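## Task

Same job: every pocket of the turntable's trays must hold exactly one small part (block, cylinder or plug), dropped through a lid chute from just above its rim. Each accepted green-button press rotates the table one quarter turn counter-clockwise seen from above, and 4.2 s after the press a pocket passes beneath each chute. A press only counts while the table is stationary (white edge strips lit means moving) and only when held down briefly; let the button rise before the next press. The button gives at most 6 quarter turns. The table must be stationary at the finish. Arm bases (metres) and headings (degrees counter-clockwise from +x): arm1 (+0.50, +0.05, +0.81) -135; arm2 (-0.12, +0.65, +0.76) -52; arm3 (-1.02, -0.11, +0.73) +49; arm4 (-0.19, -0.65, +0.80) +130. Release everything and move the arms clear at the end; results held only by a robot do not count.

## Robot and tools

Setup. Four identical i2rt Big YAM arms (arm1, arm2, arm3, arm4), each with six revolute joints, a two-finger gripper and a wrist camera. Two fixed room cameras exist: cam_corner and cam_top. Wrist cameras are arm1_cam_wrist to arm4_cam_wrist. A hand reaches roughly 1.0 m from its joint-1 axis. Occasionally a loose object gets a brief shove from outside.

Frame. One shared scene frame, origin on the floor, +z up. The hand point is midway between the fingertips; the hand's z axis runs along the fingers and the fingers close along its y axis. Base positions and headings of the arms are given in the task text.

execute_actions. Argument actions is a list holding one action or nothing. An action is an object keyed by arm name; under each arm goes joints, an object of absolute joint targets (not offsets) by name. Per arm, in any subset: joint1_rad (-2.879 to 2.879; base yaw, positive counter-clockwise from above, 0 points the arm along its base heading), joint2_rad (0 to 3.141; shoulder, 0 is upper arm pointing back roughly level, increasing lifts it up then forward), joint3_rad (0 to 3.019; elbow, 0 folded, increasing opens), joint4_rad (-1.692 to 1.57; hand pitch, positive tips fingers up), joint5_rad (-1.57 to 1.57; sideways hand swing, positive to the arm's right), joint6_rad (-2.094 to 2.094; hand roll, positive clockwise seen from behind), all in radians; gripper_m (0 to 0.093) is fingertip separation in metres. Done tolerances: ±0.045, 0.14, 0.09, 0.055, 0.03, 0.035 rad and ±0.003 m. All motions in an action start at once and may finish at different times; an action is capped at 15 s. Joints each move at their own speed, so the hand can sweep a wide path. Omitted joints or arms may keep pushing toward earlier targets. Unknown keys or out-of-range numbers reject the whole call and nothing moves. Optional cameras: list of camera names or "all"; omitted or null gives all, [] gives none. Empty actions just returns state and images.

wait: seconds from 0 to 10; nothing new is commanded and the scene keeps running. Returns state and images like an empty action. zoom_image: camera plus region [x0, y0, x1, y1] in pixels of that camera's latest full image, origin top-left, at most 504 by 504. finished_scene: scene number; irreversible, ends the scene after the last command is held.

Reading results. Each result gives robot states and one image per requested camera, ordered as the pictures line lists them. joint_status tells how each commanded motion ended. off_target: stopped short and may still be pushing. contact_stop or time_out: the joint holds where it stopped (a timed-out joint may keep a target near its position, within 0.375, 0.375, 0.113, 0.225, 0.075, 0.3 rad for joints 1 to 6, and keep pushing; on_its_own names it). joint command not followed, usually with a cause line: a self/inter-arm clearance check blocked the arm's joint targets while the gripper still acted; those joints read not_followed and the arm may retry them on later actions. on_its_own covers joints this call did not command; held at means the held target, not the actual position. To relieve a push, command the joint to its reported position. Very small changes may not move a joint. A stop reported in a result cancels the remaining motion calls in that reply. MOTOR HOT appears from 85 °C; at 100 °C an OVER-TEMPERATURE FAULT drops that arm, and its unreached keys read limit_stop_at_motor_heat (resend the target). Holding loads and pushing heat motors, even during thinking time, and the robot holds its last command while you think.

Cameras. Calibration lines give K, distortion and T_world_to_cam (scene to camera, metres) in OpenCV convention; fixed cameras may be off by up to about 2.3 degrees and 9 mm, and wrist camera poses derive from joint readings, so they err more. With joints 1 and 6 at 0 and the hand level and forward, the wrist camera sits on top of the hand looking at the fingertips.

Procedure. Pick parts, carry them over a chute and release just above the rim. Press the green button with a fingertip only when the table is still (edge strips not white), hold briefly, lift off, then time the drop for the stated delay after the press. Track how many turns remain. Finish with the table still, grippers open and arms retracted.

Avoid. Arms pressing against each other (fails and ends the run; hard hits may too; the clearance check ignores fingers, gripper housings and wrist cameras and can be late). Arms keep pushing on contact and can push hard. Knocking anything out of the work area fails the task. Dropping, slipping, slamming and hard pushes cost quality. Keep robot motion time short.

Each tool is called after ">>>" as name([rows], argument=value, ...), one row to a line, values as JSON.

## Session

>>> execute_actions(actions=[])

Scene clock: 0.00 s.
Motor temperatures (°C, as the motors report them): arm1=[20 20 24 19 23 22] | arm2=[20 22 25 23 21 22] | arm3=[21 22 23 20 23 20] | arm4=[21 21 22 19 22 23]
arm1.joint_positions: joint1_rad=+0.028 joint2_rad=+0.442 joint3_rad=+1.461 joint4_rad=-1.530 joint5_rad=-0.017 joint6_rad=-0.016 gripper_m=+0.094
arm1.joint_status: not commanded
arm1.hand: x=+0.4177 y=-0.0433 z=+1.3684 quat_wxyz=(-0.206, -0.786, -0.353, +0.463) (m; scene frame)
arm2.joint_positions: joint1_rad=-0.723 joint2_rad=+0.422 joint3_rad=+1.467 joint4_rad=-1.543 joint5_rad=-0.004 joint6_rad=+0.014 gripper_m=+0.094
arm2.joint_status: not commanded
arm2.hand: x=-0.1318 y=+0.5443 z=+1.3231 quat_wxyz=(-0.361, -0.628, -0.583, +0.368) (m; scene frame)
arm3.joint_positions: joint1_rad=-0.111 joint2_rad=+0.439 joint3_rad=+1.470 joint4_rad=-1.552 joint5_rad=-0.005 joint6_rad=-0.008 gripper_m=+0.095
arm3.joint_status: not commanded
arm3.hand: x=-0.9341 y=-0.0326 z=+1.2881 quat_wxyz=(-0.467, +0.318, -0.805, -0.180) (m; scene frame)
arm4.joint_positions: joint1_rad=-0.080 joint2_rad=+0.447 joint3_rad=+1.455 joint4_rad=-1.538 joint5_rad=-0.017 joint6_rad=+0.015 gripper_m=+0.095
arm4.joint_status: not commanded
arm4.hand: x=-0.2600 y=-0.5430 z=+1.3550 quat_wxyz=(-0.210, +0.770, -0.401, -0.449) (m; scene frame)
pictures: arm1_cam_wrist, arm2_cam_wrist, arm3_cam_wrist, arm4_cam_wrist, cam_corner, cam_top
camera_calibration (this result's frames):
arm1_cam_wrist: T_world_to_cam=[[-0.758495, 0.651637, 0.00742199, 0.331833], [0.589763, 0.691231, -0.417588, 0.361264], [-0.277246, -0.312361, -0.908606, 1.47401], [0, 0, 0, 1]] pos_world=[0.447297, -0.00552784, 1.48769]
arm2_cam_wrist: T_world_to_cam=[[-0.998342, 0.0565578, -0.0107268, -0.146389], [0.0551687, 0.886792, -0.458864, 0.140294], [-0.0164399, -0.458694, -0.888442, 1.54993], [0, 0, 0, 1]] pos_world=[-0.128406, 0.59481, 1.43982]
arm3_cam_wrist: T_world_to_cam=[[0.66485, -0.746938, 0.00755395, 0.58661], [-0.67674, -0.606586, -0.417223, -0.109336], [0.316222, 0.272279, -0.908773, 1.59868], [0, 0, 0, 1]] pos_world=[-0.969537, -0.0634461, 1.40278]
arm4_cam_wrist: T_world_to_cam=[[0.807166, 0.588652, -0.0444141, 0.588249], [0.526259, -0.751615, -0.397651, 0.273352], [-0.26746, 0.297597, -0.916461, 1.45773], [0, 0, 0, 1]] pos_world=[-0.228782, -0.574636, 1.47078]
Images, in order (width x height): arm1_cam_wrist 504x504, arm2_cam_wrist 504x504, arm3_cam_wrist 504x504, arm4_cam_wrist 504x504, cam_corner 896x504, cam_top 896x504.

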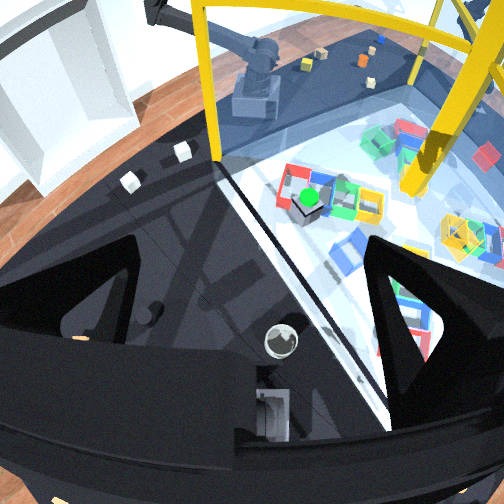

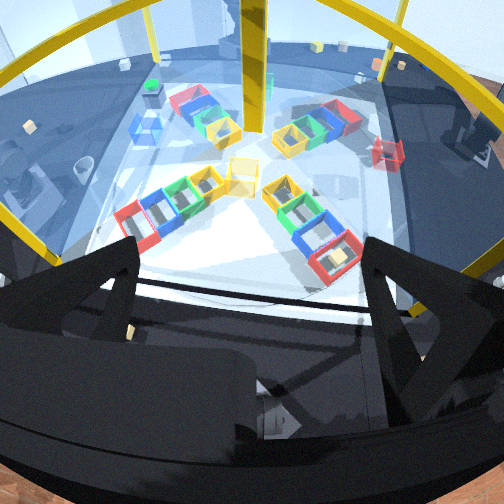

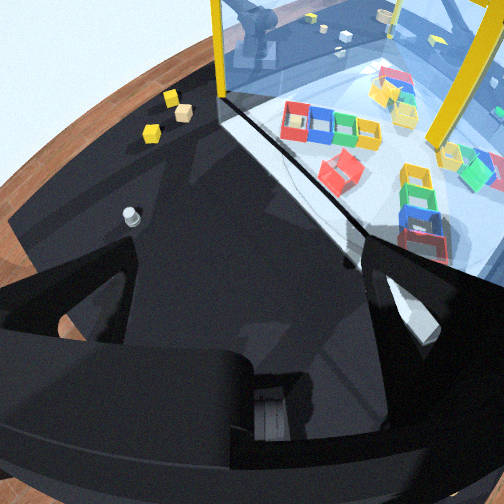

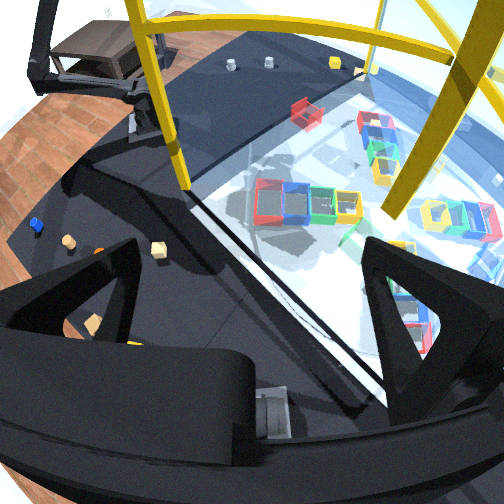

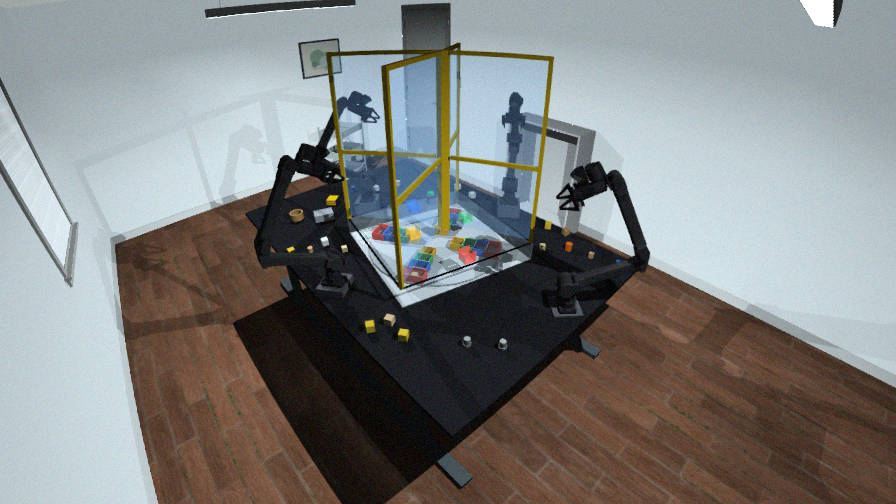

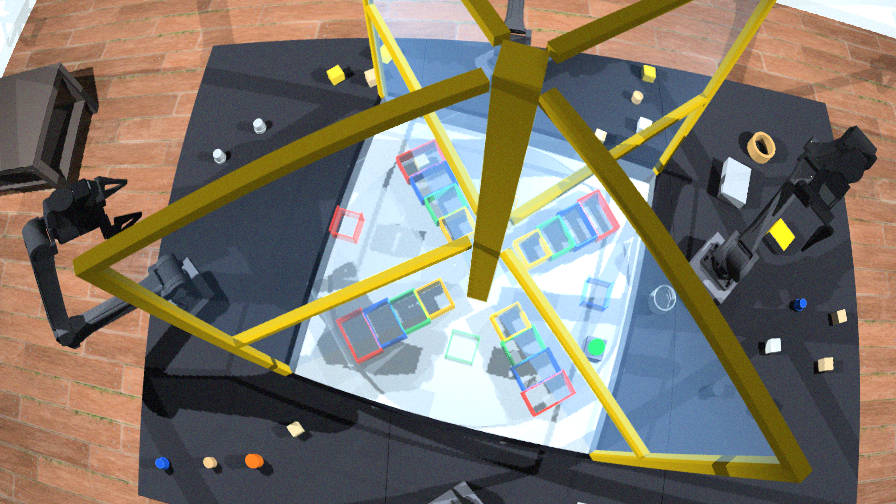

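>>> zoom_image(camera="cam_top", region=[300, 110, 680, 460])

>>> zoom_image(camera="arm2_cam_wrist", region=[90, 60, 420, 300])

Region (300, 110, 680, 460) of cam_top's 896x504 image, scaled by 1.326, with more detail than that image has; it fills the top 464 rows of this view, and the rest is white.

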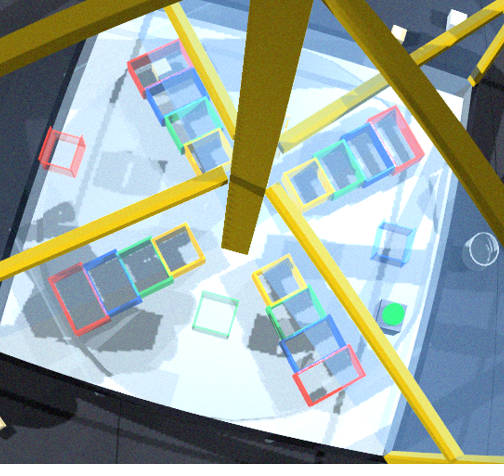

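Region (90, 60, 420, 300) of arm2_cam_wrist's 504x504 image, scaled by 1.527, with more detail than that image has; it fills the top 367 rows of this view, and the rest is white.

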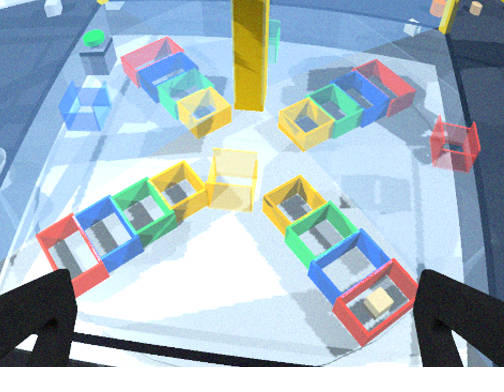

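>>> zoom_image(camera="arm1_cam_wrist", region=[60, 120, 320, 380])

>>> zoom_image(camera="cam_top", region=[640, 260, 880, 500])

>>> zoom_image(camera="cam_top", region=[560, 40, 720, 200])

>>> zoom_image(camera="cam_top", region=[140, 380, 340, 504])

Region (60, 120, 320, 380) of arm1_cam_wrist's 504x504 image, scaled by 1.938, with more detail than that image has.

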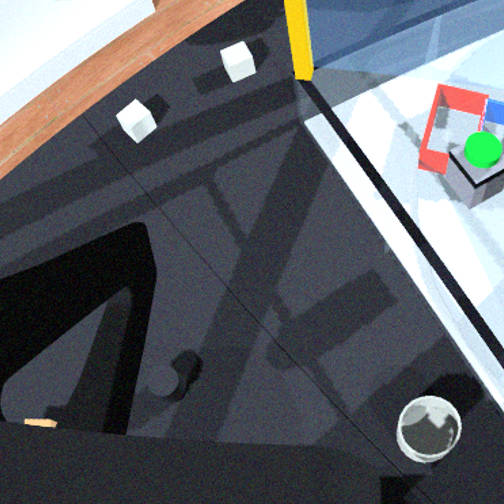

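Region (640, 260, 880, 500) of cam_top's 896x504 image, scaled by 2.100, with more detail than that image has.

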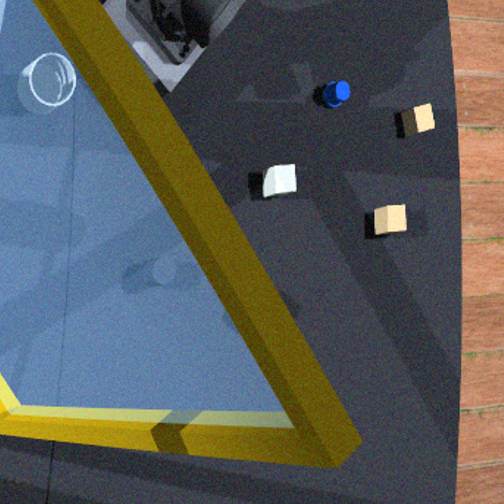

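Region (560, 40, 720, 200) of cam_top's 896x504 image, scaled by 3.150, with more detail than that image has.

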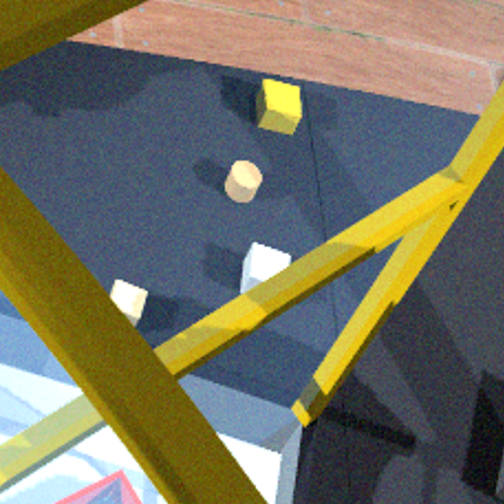

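Region (140, 380, 340, 504) of cam_top's 896x504 image, scaled by 2.520, with more detail than that image has; it fills the top 312 rows of this view, and the rest is white.

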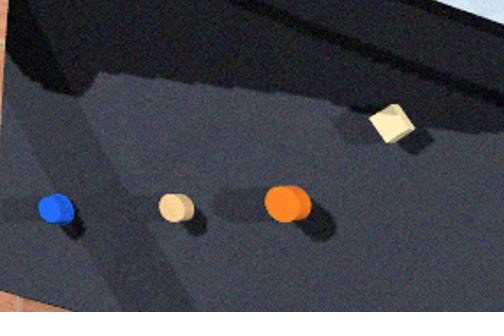

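>>> execute_actions([
  {"arm1": {"joints": {"joint1_rad": 1.62, "joint2_rad": 1.275, "joint3_rad": 0.803, "joint4_rad": -1.083, "joint5_rad": 0.0, "joint6_rad": 0.0}}, "arm2": {"joints": {"joint1_rad": 0.77, "joint2_rad": 1.145, "joint3_rad": 0.75, "joint4_rad": -0.657, "joint5_rad": 0.0, "joint6_rad": 0.0}}, "arm3": {"joints": {"joint1_rad": -1.7, "joint2_rad": 1.0, "joint3_rad": 1.0, "joint4_rad": -1.55}}, "arm4": {"joints": {"joint1_rad": 1.045, "joint2_rad": 1.285, "joint3_rad": 0.84, "joint4_rad": -1.112, "joint5_rad": 0.0, "joint6_rad": 0.0}}},
], cameras=["arm1_cam_wrist", "arm2_cam_wrist", "arm4_cam_wrist"])

Scene clock: 8.33 s.
Motor temperatures (°C, as the motors report them): arm1=[20 20 25 20 23 22] | arm2=[20 22 26 24 21 22] | arm3=[21 22 24 21 23 20] | arm4=[21 21 23 19 22 23]
arm1.joint_positions: joint1_rad=+1.619 joint2_rad=+1.273 joint3_rad=+0.795 joint4_rad=-1.095 joint5_rad=+0.001 joint6_rad=-0.013 gripper_m=+0.094
arm1.joint_status: all done
arm1.hand: x=+0.7336 y=-0.1635 z=+0.9009 quat_wxyz=(+0.000, -0.351, -0.936, +0.002) (m; scene frame)
arm2.joint_positions: joint1_rad=+0.772 joint2_rad=+1.150 joint3_rad=+0.763 joint4_rad=-0.670 joint5_rad=+0.000 joint6_rad=+0.013 gripper_m=+0.095
arm2.joint_status: all done
arm2.hand: x=+0.2785 y=+0.5974 z=+0.9115 quat_wxyz=(-0.258, -0.070, -0.963, +0.020) (m; scene frame)
arm3.joint_positions: joint1_rad=-1.698 joint2_rad=+1.008 joint3_rad=+0.990 joint4_rad=-1.545 joint5_rad=-0.005 joint6_rad=-0.008 gripper_m=+0.095
arm3.joint_status: all done
arm3.hand: x=-0.8474 y=-0.3083 z=+0.9650 quat_wxyz=(-0.006, -0.407, -0.913, +0.000) (m; scene frame)
arm4.joint_positions: joint1_rad=+1.044 joint2_rad=+1.267 joint3_rad=+0.826 joint4_rad=-1.119 joint5_rad=+0.001 joint6_rad=+0.008 gripper_m=+0.095
arm4.joint_status: all done
arm4.hand: x=-0.5051 y=-0.7049 z=+0.9086 quat_wxyz=(+0.006, +0.996, +0.084, -0.011) (m; scene frame)
pictures: arm1_cam_wrist, arm2_cam_wrist, arm4_cam_wrist
camera_calibration (this result's frames):
arm1_cam_wrist: T_world_to_cam=[[-0.647888, -0.761679, -0.0092564, 0.356048], [-0.618125, 0.518601, 0.59074, 0.0123067], [-0.445154, 0.388455, -0.806809, 1.24531], [0, 0, 0, 1]] pos_world=[0.792642, -0.218936, 1.00076]
arm2_cam_wrist: T_world_to_cam=[[-0.134049, -0.990902, 0.0120312, 0.620134], [-0.98747, 0.134585, 0.0824042, 0.128078], [-0.0832737, -0.000834303, -0.996526, 1.05895], [0, 0, 0, 1]] pos_world=[0.297784, 0.598138, 1.03726]
arm4_cam_wrist: T_world_to_cam=[[-0.160833, 0.986903, -0.01247, 0.624334], [0.810621, 0.139291, 0.568763, -0.00334475], [0.563051, 0.0813675, -0.822407, 1.21288], [0, 0, 0, 1]] pos_world=[-0.579786, -0.71438, 1.00717]
Images, in order (width x height): arm1_cam_wrist 504x504, arm2_cam_wrist 504x504, arm4_cam_wrist 504x504.

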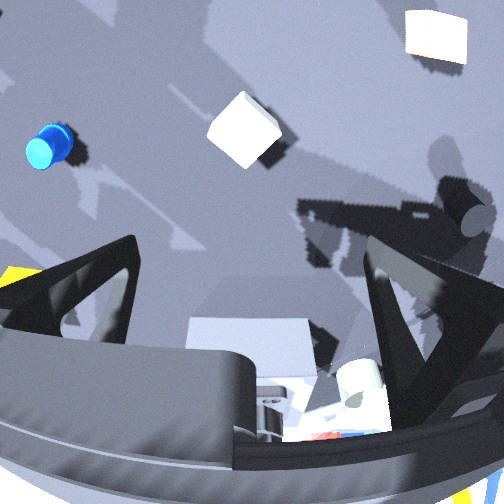

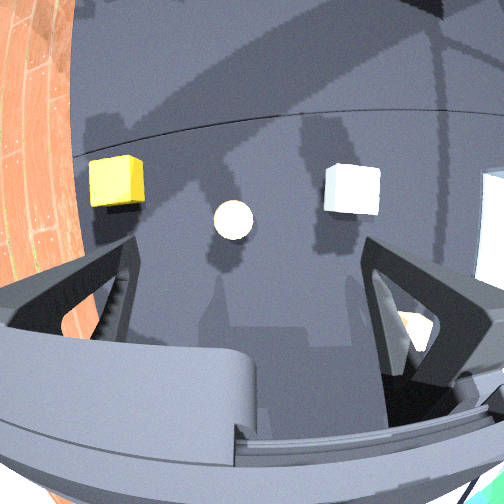

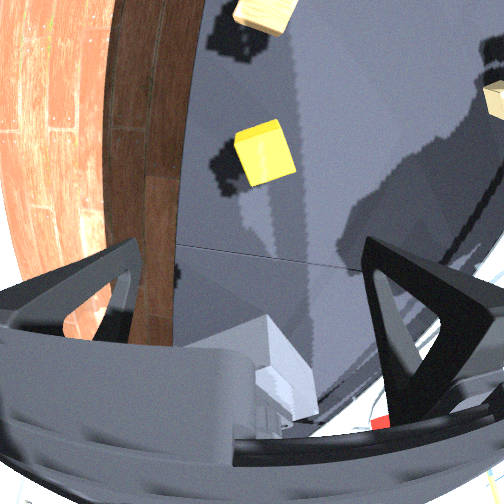

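>>> execute_actions(actions=[])

Scene clock: 9.57 s.
Motor temperatures (°C, as the motors report them): arm1=[20 20 25 20 23 22] | arm2=[20 22 26 24 21 22] | arm3=[21 22 24 21 23 20] | arm4=[21 21 23 19 22 23]
arm1.joint_positions: joint1_rad=+1.619 joint2_rad=+1.273 joint3_rad=+0.795 joint4_rad=-1.095 joint5_rad=+0.001 joint6_rad=-0.013 gripper_m=+0.094
arm1.joint_status: all done
arm1.hand: x=+0.7336 y=-0.1635 z=+0.9009 quat_wxyz=(+0.000, -0.351, -0.936, +0.002) (m; scene frame)
arm2.joint_positions: joint1_rad=+0.772 joint2_rad=+1.150 joint3_rad=+0.763 joint4_rad=-0.670 joint5_rad=+0.000 joint6_rad=+0.013 gripper_m=+0.095
arm2.joint_status: all done
arm2.hand: x=+0.2785 y=+0.5974 z=+0.9115 quat_wxyz=(-0.258, -0.070, -0.963, +0.020) (m; scene frame)
arm3.joint_positions: joint1_rad=-1.698 joint2_rad=+1.008 joint3_rad=+0.990 joint4_rad=-1.545 joint5_rad=-0.005 joint6_rad=-0.008 gripper_m=+0.095
arm3.joint_status: all done
arm3.hand: x=-0.8474 y=-0.3083 z=+0.9650 quat_wxyz=(-0.006, -0.407, -0.913, +0.000) (m; scene frame)
arm4.joint_positions: joint1_rad=+1.044 joint2_rad=+1.267 joint3_rad=+0.826 joint4_rad=-1.119 joint5_rad=+0.001 joint6_rad=+0.008 gripper_m=+0.095
arm4.joint_status: all done
arm4.hand: x=-0.5051 y=-0.7049 z=+0.9086 quat_wxyz=(+0.006, +0.996, +0.084, -0.011) (m; scene frame)
pictures: arm1_cam_wrist, arm2_cam_wrist, arm3_cam_wrist, arm4_cam_wrist, cam_corner, cam_top
camera_calibration (this result's frames):
arm1_cam_wrist: T_world_to_cam=[[-0.647888, -0.761679, -0.0092564, 0.356048], [-0.618125, 0.518601, 0.59074, 0.0123067], [-0.445154, 0.388455, -0.806809, 1.24531], [0, 0, 0, 1]] pos_world=[0.792642, -0.218936, 1.00076]
arm2_cam_wrist: T_world_to_cam=[[-0.134049, -0.990902, 0.0120312, 0.620134], [-0.98747, 0.134585, 0.0824042, 0.128078], [-0.0832737, -0.000834303, -0.996526, 1.05895], [0, 0, 0, 1]] pos_world=[0.297784, 0.598138, 1.03726]
arm3_cam_wrist: T_world_to_cam=[[-0.751028, -0.660128, 0.0136883, -0.853451], [-0.535918, 0.621562, 0.57136, -0.808676], [-0.385679, 0.421772, -0.820585, 0.718916], [0, 0, 0, 1]] pos_world=[-0.797079, -0.363963, 1.06366]
arm4_cam_wrist: T_world_to_cam=[[-0.160833, 0.986903, -0.01247, 0.624334], [0.810621, 0.139291, 0.568763, -0.00334475], [0.563051, 0.0813675, -0.822407, 1.21288], [0, 0, 0, 1]] pos_world=[-0.579786, -0.71438, 1.00717]
Images, in order (width x height): arm1_cam_wrist 504x504, arm2_cam_wrist 504x504, arm3_cam_wrist 504x504, arm4_cam_wrist 504x504, cam_corner 896x504, cam_top 896x504.

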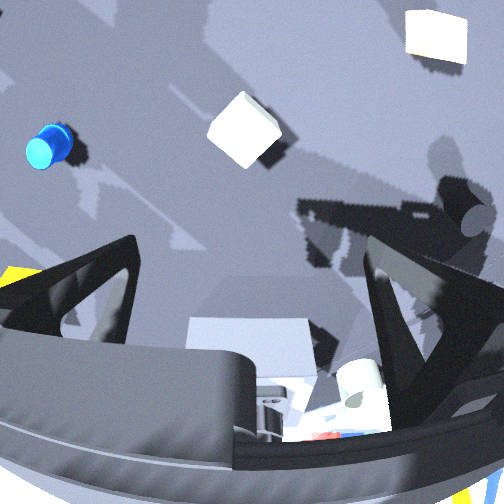

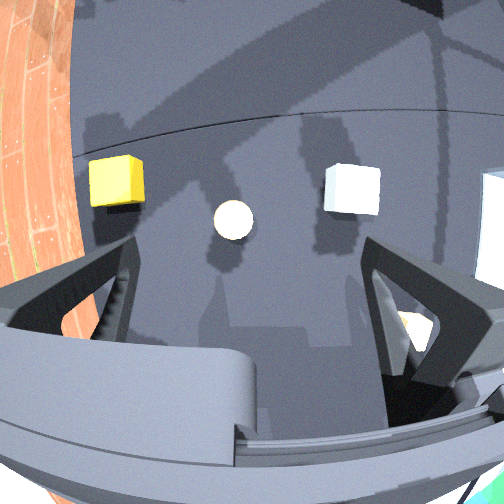

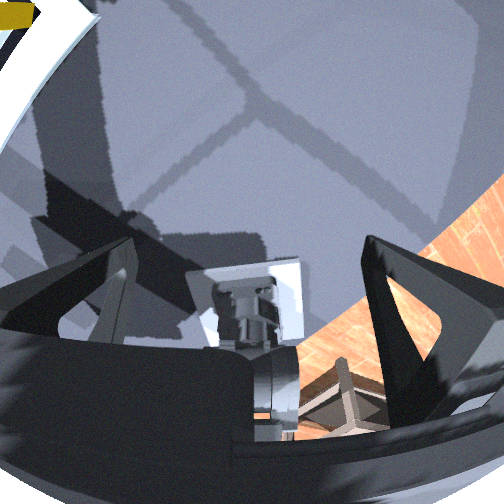

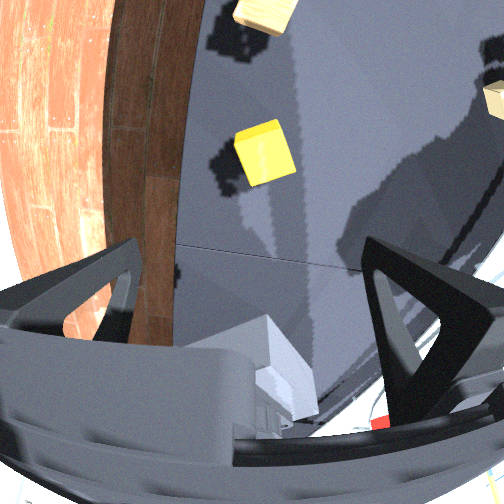

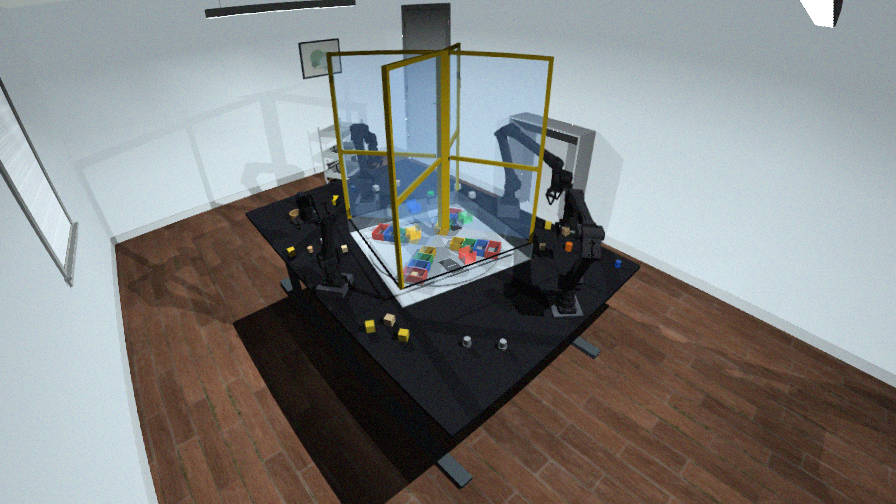

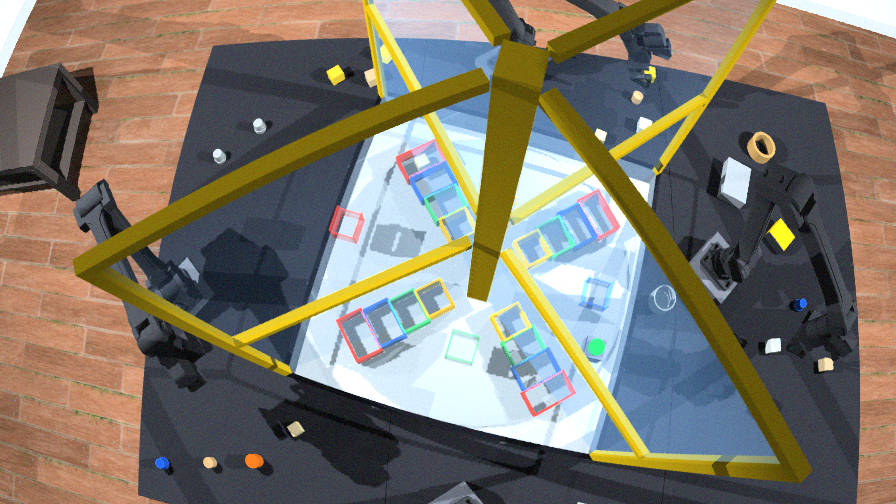

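>>> execute_actions([
  {"arm1":{"joints":{"joint1_rad":1.637,"joint2_rad":1.635,"joint3_rad":0.65,"joint4_rad":-0.565,"joint6_rad":-0.84,"gripper_m":0.078}},"arm2":{"joints":{"joint1_rad":0.812,"joint2_rad":1.528,"joint3_rad":0.617,"joint4_rad":-0.135,"gripper_m":0.07}},"arm3":{"joints":{"joint1_rad":-2.17,"joint2_rad":1.38,"joint3_rad":1.33,"joint4_rad":-1.45}},"arm4":{"joints":{"joint1_rad":1.002,"joint2_rad":1.592,"joint3_rad":0.613,"joint4_rad":-0.57,"joint6_rad":-0.3,"gripper_m":0.078}}},
], cameras=["arm1_cam_wrist","arm2_cam_wrist","arm3_cam_wrist","arm4_cam_wrist"])

Scene clock: 12.90 s.
Motor temperatures (°C, as the motors report them): arm1=[20 20 26 20 23 22] | arm2=[20 22 26 24 21 22] | arm3=[21 22 25 21 23 20] | arm4=[21 21 23 19 22 23]
arm1.joint_positions: joint1_rad=+1.630 joint2_rad=+1.642 joint3_rad=+0.640 joint4_rad=-0.581 joint5_rad=+0.001 joint6_rad=-0.824 gripper_m=+0.078
arm1.joint_status: all done
arm1.hand: x=+0.7398 y=-0.1652 z=+0.7460 quat_wxyz=(+0.005, +0.052, -0.999, -0.002) (m; scene frame)
arm2.joint_positions: joint1_rad=+0.810 joint2_rad=+1.522 joint3_rad=+0.622 joint4_rad=-0.149 joint5_rad=+0.000 joint6_rad=+0.013 gripper_m=+0.070
arm2.joint_status: all done
arm2.hand: x=+0.3093 y=+0.6085 z=+0.7659 quat_wxyz=(-0.263, -0.051, -0.963, +0.015) (m; scene frame)
arm3.joint_positions: joint1_rad=-2.178 joint2_rad=+1.379 joint3_rad=+1.282 joint4_rad=-1.449 joint5_rad=-0.006 joint6_rad=-0.008 gripper_m=+0.095
arm3.joint_status: all done
arm3.hand: x=-0.9227 y=-0.5037 z=+0.9636 quat_wxyz=(-0.013, -0.613, -0.790, +0.006) (m; scene frame)
arm4.joint_positions: joint1_rad=+1.006 joint2_rad=+1.596 joint3_rad=+0.598 joint4_rad=-0.580 joint5_rad=+0.001 joint6_rad=-0.290 gripper_m=+0.078
arm4.joint_status: all done
arm4.hand: x=-0.4919 y=-0.6922 z=+0.7454 quat_wxyz=(+0.005, +0.977, +0.213, -0.002) (m; scene frame)
pictures: arm1_cam_wrist, arm2_cam_wrist, arm3_cam_wrist, arm4_cam_wrist
camera_calibration (this result's frames):
arm1_cam_wrist: T_world_to_cam=[[0.116798, -0.993006, -0.0172469, -0.24058], [-0.794576, -0.103848, 0.598218, 0.130701], [-0.595825, -0.0561665, -0.801148, 1.15757], [0, 0, 0, 1]] pos_world=[0.82166, -0.160308, 0.845046]
arm2_cam_wrist: T_world_to_cam=[[-0.096181, -0.995286, 0.0124392, 0.627625], [-0.992543, 0.0968411, 0.0740258, 0.19993], [-0.0748815, -0.0052266, -0.997179, 0.916942], [0, 0, 0, 1]] pos_world=[0.327467, 0.610097, 0.891748]
arm3_cam_wrist: T_world_to_cam=[[-0.970948, -0.238998, 0.0118034, -1.02793], [-0.192098, 0.807928, 0.557091, -0.301979], [-0.14268, 0.538639, -0.830367, 1.06365], [0, 0, 0, 1]] pos_world=[-0.904311, -0.574618, 1.06358]
arm4_cam_wrist: T_world_to_cam=[[-0.409271, 0.912345, -0.0111701, 0.437127], [0.739363, 0.338797, 0.581858, 0.170358], [0.53464, 0.229879, -0.813213, 1.15219], [0, 0, 0, 1]] pos_world=[-0.563058, -0.721391, 0.842733]
Images, in order (width x height): arm1_cam_wrist 504x504, arm2_cam_wrist 504x504, arm3_cam_wrist 504x504, arm4_cam_wrist 504x504.

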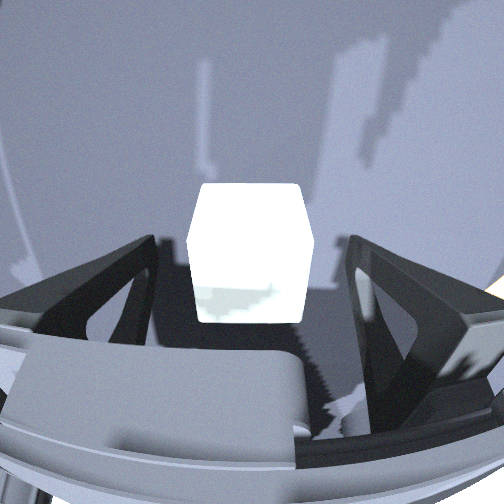

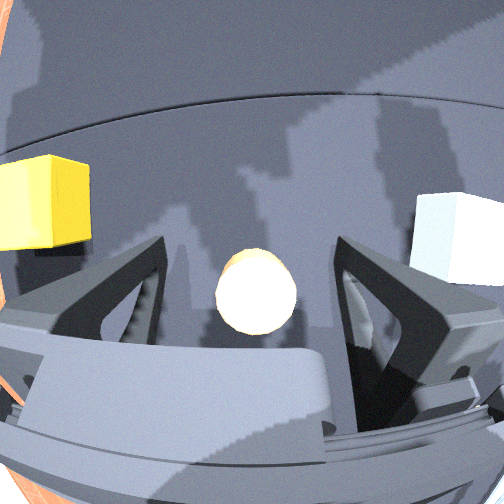

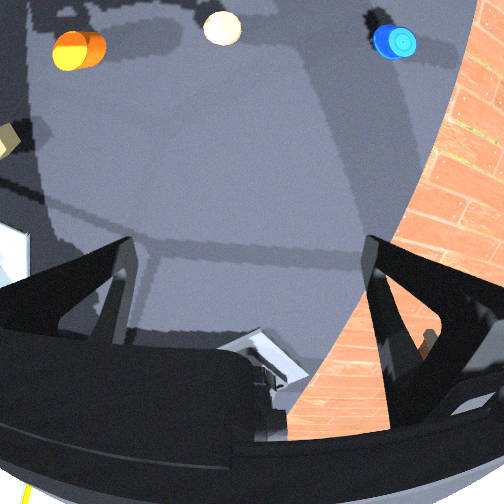

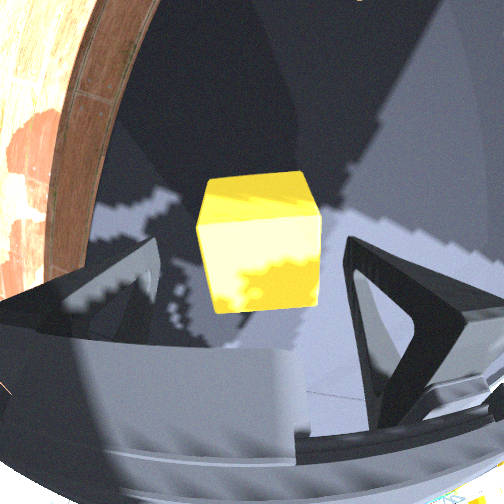

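>>> execute_actions([
  {"arm1":{"joints":{"gripper_m":0.0}},"arm2":{"joints":{"joint3_rad":0.59,"gripper_m":0.055}},"arm3":{"joints":{"joint1_rad":-2.132,"joint2_rad":1.68,"joint3_rad":1.46,"joint4_rad":-1.29}},"arm4":{"joints":{"gripper_m":0.0}}},
], cameras=["arm2_cam_wrist","arm3_cam_wrist"])

Scene clock: 14.67 s.
Motor temperatures (°C, as the motors report them): arm1=[20 20 26 20 23 22] | arm2=[20 22 26 24 21 22] | arm3=[21 22 25 20 23 20] | arm4=[21 21 23 19 22 23]
arm1.joint_positions: joint1_rad=+1.630 joint2_rad=+1.642 joint3_rad=+0.640 joint4_rad=-0.581 joint5_rad=+0.001 joint6_rad=-0.825 gripper_m=+0.039
arm1.joint_status: gripper_m off_target (ended at +0.039, target +0.000)
arm1.hand: x=+0.7398 y=-0.1652 z=+0.7460 quat_wxyz=(+0.005, +0.053, -0.999, -0.002) (m; scene frame)
arm2.joint_positions: joint1_rad=+0.810 joint2_rad=+1.522 joint3_rad=+0.600 joint4_rad=-0.147 joint5_rad=+0.000 joint6_rad=+0.013 gripper_m=+0.055
arm2.joint_status: all done
arm2.hand: x=+0.2983 y=+0.6095 z=+0.7580 quat_wxyz=(-0.253, -0.051, -0.966, +0.015) (m; scene frame)
arm3.joint_positions: joint1_rad=-2.132 joint2_rad=+1.684 joint3_rad=+1.439 joint4_rad=-1.295 joint5_rad=-0.006 joint6_rad=-0.008 gripper_m=+0.095
arm3.joint_status: all done
arm3.hand: x=-0.8741 y=-0.6020 z=+0.8919 quat_wxyz=(-0.015, -0.594, -0.804, +0.008) (m; scene frame)
arm4.joint_positions: joint1_rad=+1.006 joint2_rad=+1.596 joint3_rad=+0.598 joint4_rad=-0.580 joint5_rad=+0.001 joint6_rad=-0.291 gripper_m=+0.040
arm4.joint_status: gripper_m off_target (ended at +0.040, target +0.000)
arm4.hand: x=-0.4919 y=-0.6922 z=+0.7454 quat_wxyz=(+0.005, +0.977, +0.213, -0.002) (m; scene frame)
pictures: arm2_cam_wrist, arm3_cam_wrist
camera_calibration (this result's frames):
arm2_cam_wrist: T_world_to_cam=[[-0.0961299, -0.995291, 0.0124559, 0.62761], [-0.990831, 0.0968777, 0.094171, 0.17369], [-0.0949343, -0.00328906, -0.995478, 0.911837], [0, 0, 0, 1]] pos_world=[0.318994, 0.610827, 0.88354]
arm3_cam_wrist: T_world_to_cam=[[-0.959012, -0.283116, 0.0119318, -1.0197], [-0.229641, 0.801163, 0.552633, -0.206161], [-0.166018, 0.527241, -0.833339, 1.03937], [0, 0, 0, 1]] pos_world=[-0.852695, -0.671522, 0.992243]
Images, in order (width x height): arm2_cam_wrist 504x504, arm3_cam_wrist 504x504.

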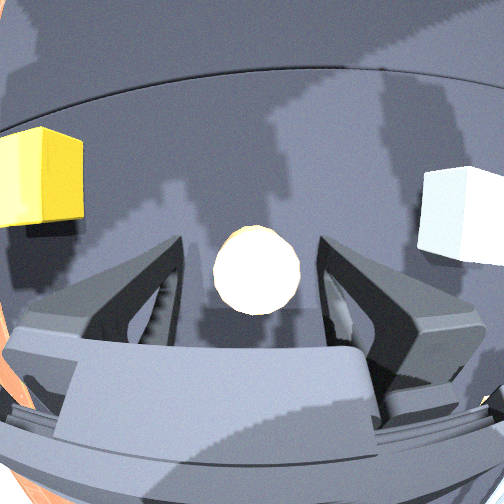

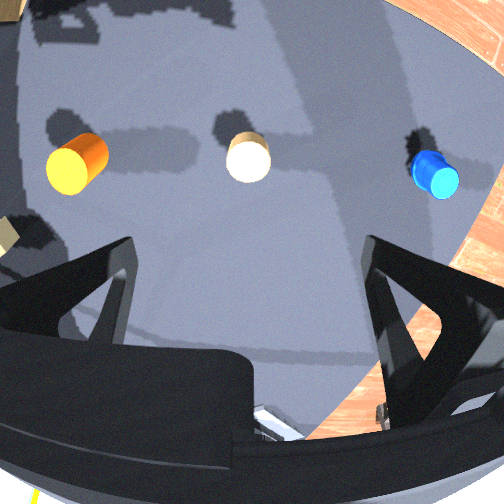

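>>> execute_actions([
  {"arm1":{"joints":{"joint1_rad":-0.24,"joint2_rad":1.5,"joint3_rad":1.36,"joint4_rad":-1.295,"joint6_rad":-1.09}},"arm2":{"joints":{"joint2_rad":1.545,"gripper_m":0.0}},"arm3":{"joints":{"joint2_rad":1.835,"joint3_rad":1.24,"joint4_rad":-0.955,"gripper_m":0.065}},"arm4":{"joints":{"joint1_rad":0.1,"joint2_rad":1.32,"joint3_rad":1.04,"joint4_rad":-1.27,"joint6_rad":0.285}}},
], cameras=["arm1_cam_wrist","arm2_cam_wrist","arm3_cam_wrist","cam_top"])

Scene clock: 18.70 s.
Motor temperatures (°C, as the motors report them): arm1=[20 20 26 20 23 22] | arm2=[20 22 26 24 21 22] | arm3=[21 23 26 20 23 20] | arm4=[21 21 23 19 22 23]
arm1.joint_positions: joint1_rad=-0.246 joint2_rad=+1.520 joint3_rad=+1.316 joint4_rad=-1.281 joint5_rad=+0.000 joint6_rad=-1.074 gripper_m=+0.039
arm1.joint_status: all done
arm1.hand: x=+0.1021 y=-0.1946 z=+1.0000 quat_wxyz=(+0.009, -0.689, -0.724, +0.043) (m; scene frame)
arm2.joint_positions: joint1_rad=+0.810 joint2_rad=+1.523 joint3_rad=+0.600 joint4_rad=-0.145 joint5_rad=+0.000 joint6_rad=+0.013 gripper_m=+0.031
arm2.joint_status: gripper_m off_target (ended at +0.031, target +0.000); the others done
arm2.hand: x=+0.2984 y=+0.6095 z=+0.7578 quat_wxyz=(-0.253, -0.051, -0.966, +0.015) (m; scene frame)
arm3.joint_positions: joint1_rad=-2.132 joint2_rad=+1.837 joint3_rad=+1.225 joint4_rad=-0.964 joint5_rad=-0.006 joint6_rad=-0.008 gripper_m=+0.065
arm3.joint_status: all done
arm3.hand: x=-0.8774 y=-0.5910 z=+0.7441 quat_wxyz=(-0.001, -0.594, -0.804, -0.003) (m; scene frame)
arm4.joint_positions: joint1_rad=+0.100 joint2_rad=+1.310 joint3_rad=+1.024 joint4_rad=-1.262 joint5_rad=+0.000 joint6_rad=+0.275 gripper_m=+0.040
arm4.joint_status: all done
arm4.hand: x=-0.4484 y=-0.3967 z=+0.9615 quat_wxyz=(+0.004, +0.867, -0.498, -0.013) (m; scene frame)
pictures: arm1_cam_wrist, arm2_cam_wrist, arm3_cam_wrist, cam_top
camera_calibration (this result's frames):
arm1_cam_wrist: T_world_to_cam=[[-0.996133, -0.0615238, 0.0627235, 0.02403], [-0.0165932, 0.83279, 0.55334, -0.383289], [-0.086279, 0.550159, -0.830591, 1.0749], [0, 0, 0, 1]] pos_world=[0.110319, -0.270691, 1.10339]
arm2_cam_wrist: T_world_to_cam=[[-0.0961309, -0.995291, 0.0124556, 0.627612], [-0.990867, 0.0968774, 0.0937912, 0.174187], [-0.0945562, -0.00332562, -0.995514, 0.911517], [0, 0, 0, 1]] pos_world=[0.319118, 0.610813, 0.883274]
arm3_cam_wrist: T_world_to_cam=[[-0.958887, -0.283533, 0.0120074, -1.01811], [-0.223905, 0.781871, 0.581845, -0.16211], [-0.174361, 0.555235, -0.813211, 0.904085], [0, 0, 0, 1]] pos_world=[-0.854916, -0.6639, 0.841759]
Images, in order (width x height): arm1_cam_wrist 504x504, arm2_cam_wrist 504x504, arm3_cam_wrist 504x504, cam_top 896x504.

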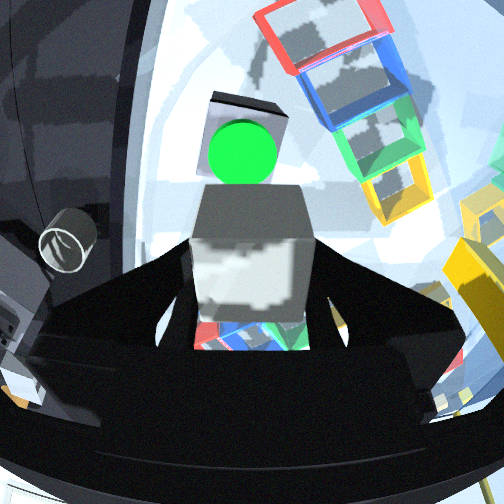

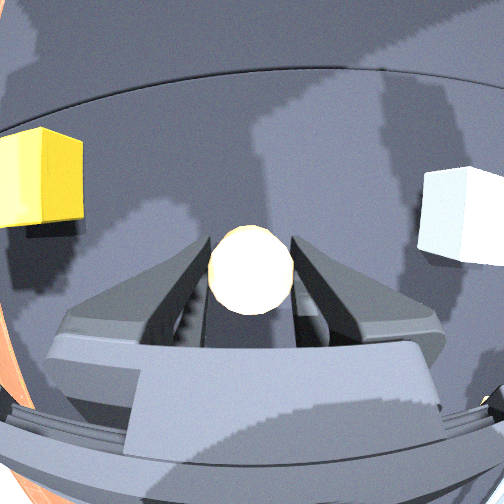

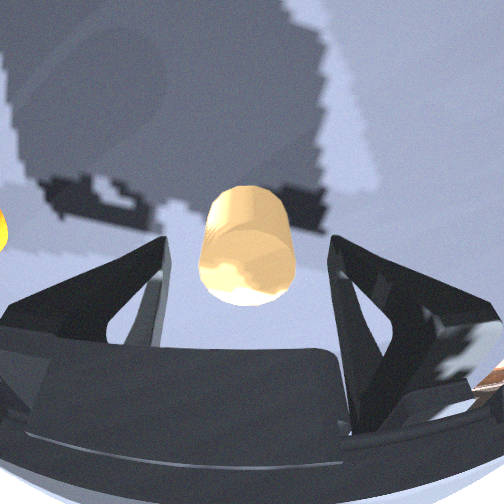

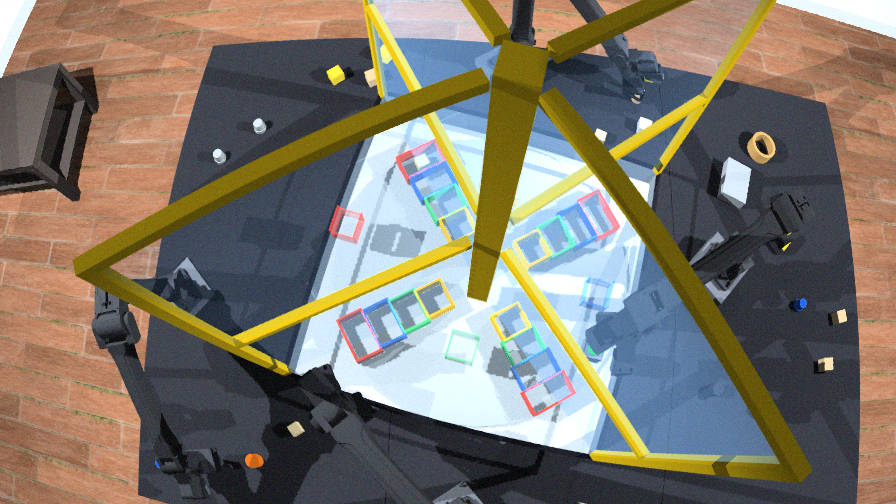

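>>> execute_actions([
  {"arm1":{"joints":{"joint1_rad":-0.215,"joint2_rad":1.595}},"arm2":{"joints":{"joint1_rad":-0.705,"joint2_rad":1.2,"joint3_rad":1.1,"joint4_rad":-0.9}},"arm3":{"joints":{"gripper_m":0.0}},"arm4":{"joints":{"joint1_rad":-0.635,"joint2_rad":1.395,"joint3_rad":1.1,"joint4_rad":-1.24}}},
], cameras=["arm1_cam_wrist","arm2_cam_wrist","arm4_cam_wrist","cam_top"])

Scene clock: 21.47 s.
Motor temperatures (°C, as the motors report them): arm1=[20 20 27 20 23 22] | arm2=[20 22 27 24 21 22] | arm3=[21 23 26 20 23 20] | arm4=[21 21 24 19 22 23]
arm1.joint_positions: joint1_rad=-0.218 joint2_rad=+1.608 joint3_rad=+1.316 joint4_rad=-1.281 joint5_rad=+0.000 joint6_rad=-1.075 gripper_m=+0.039
arm1.joint_status: all done
arm1.hand: x=+0.1060 y=-0.2076 z=+0.9606 quat_wxyz=(-0.002, -0.679, -0.734, +0.000) (m; scene frame)
arm2.joint_positions: joint1_rad=-0.710 joint2_rad=+1.196 joint3_rad=+1.083 joint4_rad=-0.890 joint5_rad=+0.001 joint6_rad=+0.013 gripper_m=+0.031
arm2.joint_status: all done
arm2.hand: x=-0.1436 y=+0.1952 z=+1.0236 quat_wxyz=(-0.201, -0.698, -0.657, +0.201) (m; scene frame)
arm3.joint_positions: joint1_rad=-2.132 joint2_rad=+1.837 joint3_rad=+1.225 joint4_rad=-0.964 joint5_rad=-0.006 joint6_rad=-0.008 gripper_m=+0.032
arm3.joint_status: gripper_m off_target (ended at +0.032, target +0.000)
arm3.hand: x=-0.8774 y=-0.5910 z=+0.7441 quat_wxyz=(-0.001, -0.594, -0.804, -0.003) (m; scene frame)
arm4.joint_positions: joint1_rad=-0.637 joint2_rad=+1.390 joint3_rad=+1.053 joint4_rad=-1.246 joint5_rad=+0.000 joint6_rad=+0.276 gripper_m=+0.040
arm4.joint_status: all done
arm4.hand: x=-0.2132 y=-0.2713 z=+0.9404 quat_wxyz=(+0.011, +0.629, -0.777, +0.007) (m; scene frame)
pictures: arm1_cam_wrist, arm2_cam_wrist, arm4_cam_wrist, cam_top
camera_calibration (this result's frames):
arm1_cam_wrist: T_world_to_cam=[[-0.995757, -0.0907123, -0.0154512, 0.0985365], [-0.082418, 0.804527, 0.58817, -0.383033], [-0.0409233, 0.586948, -0.80859, 1.03133], [0, 0, 0, 1]] pos_world=[0.108755, -0.288238, 1.06073]
arm2_cam_wrist: T_world_to_cam=[[-0.998921, 0.0459546, -0.00672791, -0.143754], [0.0457416, 0.998533, 0.0289751, -0.20938], [0.00804958, 0.0286361, -0.999557, 1.14557], [0, 0, 0, 1]] pos_world=[-0.143243, 0.182874, 1.15016]
arm4_cam_wrist: T_world_to_cam=[[0.976495, -0.21545, -0.00619277, 0.154115], [-0.167568, -0.776921, 0.60689, -0.811354], [-0.135566, -0.591587, -0.794762, 0.681896], [0, 0, 0, 1]] pos_world=[-0.194008, -0.193753, 1.0353]
Images, in order (width x height): arm1_cam_wrist 504x504, arm2_cam_wrist 504x504, arm4_cam_wrist 504x504, cam_top 896x504.

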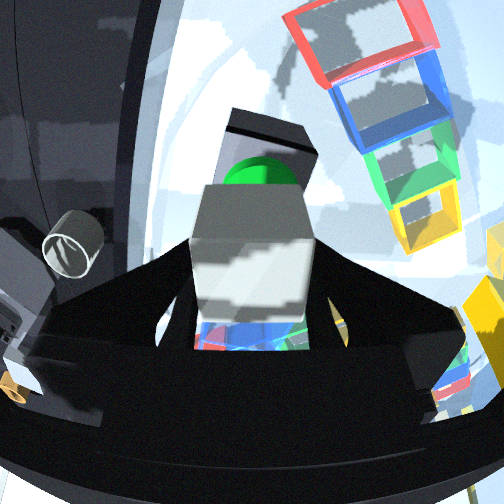

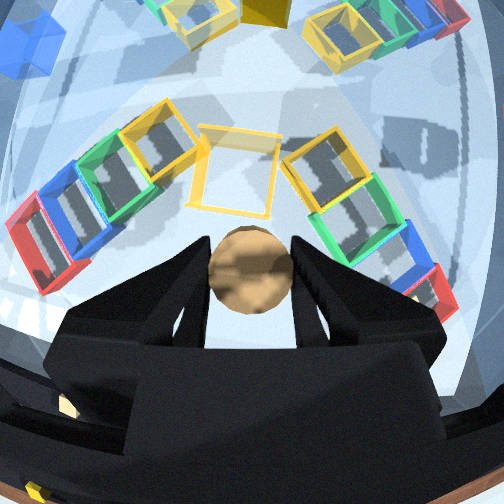

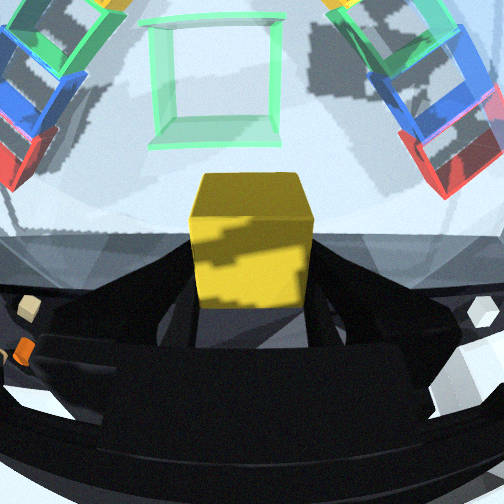

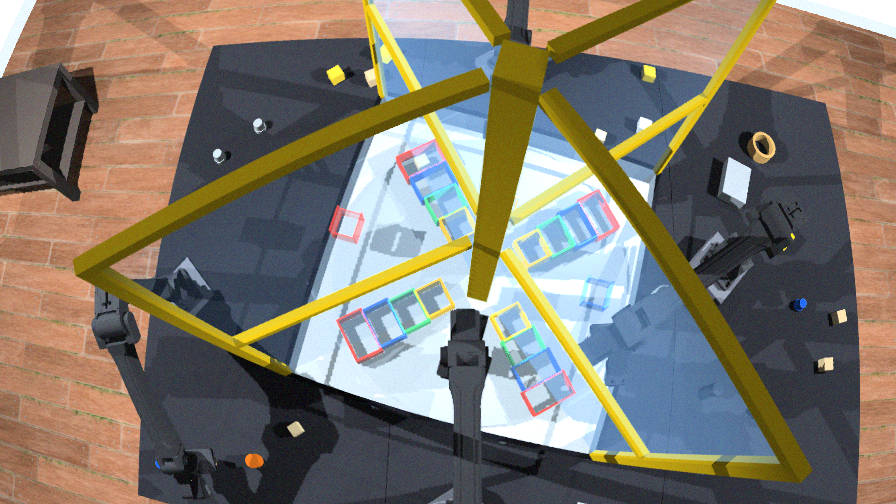

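>>> execute_actions([
  {"arm1":{"joints":{"joint1_rad":-0.52,"joint2_rad":1.46,"joint3_rad":1.13,"joint4_rad":-1.2}},"arm2":{"joints":{"joint1_rad":-0.678,"joint2_rad":1.458,"joint3_rad":1.16,"joint4_rad":-0.73}},"arm3":{"joints":{"joint2_rad":1.56,"joint3_rad":1.12,"joint4_rad":-1.12}},"arm4":{"joints":{"joint2_rad":1.505,"joint3_rad":1.205,"joint4_rad":-1.2}}},
], cameras=["arm1_cam_wrist","arm2_cam_wrist","arm4_cam_wrist"])

Scene clock: 24.13 s.
Motor temperatures (°C, as the motors report them): arm1=[20 20 27 20 23 22] | arm2=[20 22 28 24 21 22] | arm3=[21 23 26 20 23 20] | arm4=[21 21 25 19 22 23]
arm1.joint_positions: joint1_rad=-0.527 joint2_rad=+1.460 joint3_rad=+1.125 joint4_rad=-1.217 joint5_rad=+0.000 joint6_rad=-1.075 gripper_m=+0.039
arm1.joint_status: all done
arm1.hand: x=+0.1015 y=-0.0610 z=+0.9526 quat_wxyz=(+0.002, -0.784, -0.621, +0.010) (m; scene frame)
arm2.joint_positions: joint1_rad=-0.680 joint2_rad=+1.469 joint3_rad=+1.117 joint4_rad=-0.743 joint5_rad=+0.001 joint6_rad=+0.013 gripper_m=+0.031
arm2.joint_status: all done
arm2.hand: x=-0.1302 y=+0.1299 z=+0.9311 quat_wxyz=(-0.173, -0.697, -0.676, +0.167) (m; scene frame)
arm3.joint_positions: joint1_rad=-2.132 joint2_rad=+1.541 joint3_rad=+1.115 joint4_rad=-1.113 joint5_rad=-0.006 joint6_rad=-0.008 gripper_m=+0.032
arm3.joint_status: all done
arm3.hand: x=-0.8957 y=-0.5296 z=+0.8390 quat_wxyz=(-0.016, -0.594, -0.804, +0.008) (m; scene frame)
arm4.joint_positions: joint1_rad=-0.637 joint2_rad=+1.495 joint3_rad=+1.163 joint4_rad=-1.204 joint5_rad=+0.000 joint6_rad=+0.276 gripper_m=+0.040
arm4.joint_status: all done
arm4.hand: x=-0.2167 y=-0.2189 z=+0.9399 quat_wxyz=(-0.003, +0.629, -0.777, -0.013) (m; scene frame)
pictures: arm1_cam_wrist, arm2_cam_wrist, arm4_cam_wrist
camera_calibration (this result's frames):
arm1_cam_wrist: T_world_to_cam=[[-0.976291, 0.216447, 0.0026347, 0.106724], [0.177747, 0.794665, 0.580443, -0.516274], [0.123542, 0.567149, -0.814297, 0.926193], [0, 0, 0, 1]] pos_world=[0.081536, -0.138125, 1.05358]
arm2_cam_wrist: T_world_to_cam=[[-0.999848, 0.0162766, -0.00628637, -0.124679], [0.0154054, 0.992661, 0.119945, -0.230049], [0.00819251, 0.119829, -0.992761, 1.03678], [0, 0, 0, 1]] pos_world=[-0.12961, 0.106153, 1.05608]
arm4_cam_wrist: T_world_to_cam=[[0.976351, -0.215325, -0.0193385, 0.181178], [-0.166106, -0.804402, 0.570392, -0.742334], [-0.138376, -0.55369, -0.821145, 0.744488], [0, 0, 0, 1]] pos_world=[-0.19718, -0.145906, 1.03826]
Images, in order (width x height): arm1_cam_wrist 504x504, arm2_cam_wrist 504x504, arm4_cam_wrist 504x504.

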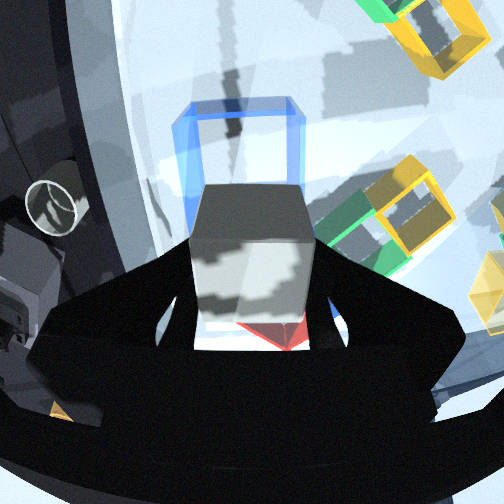

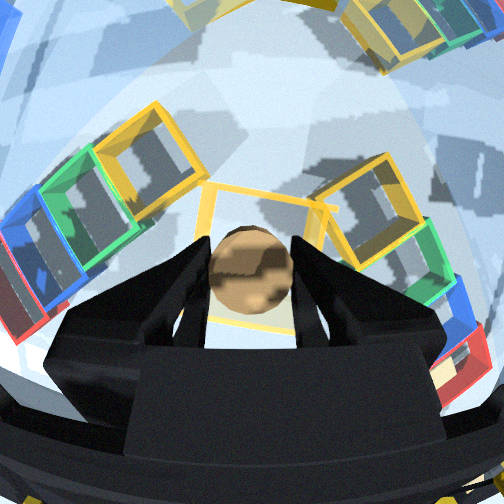

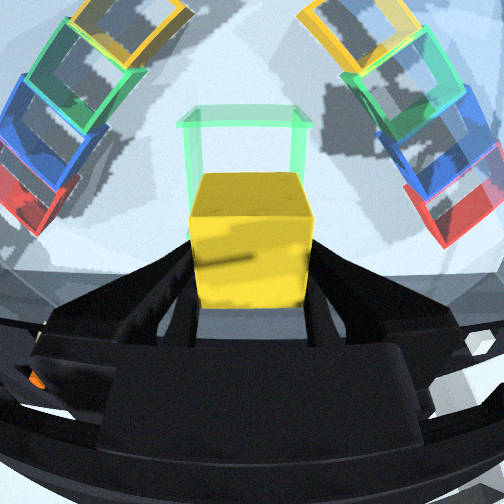

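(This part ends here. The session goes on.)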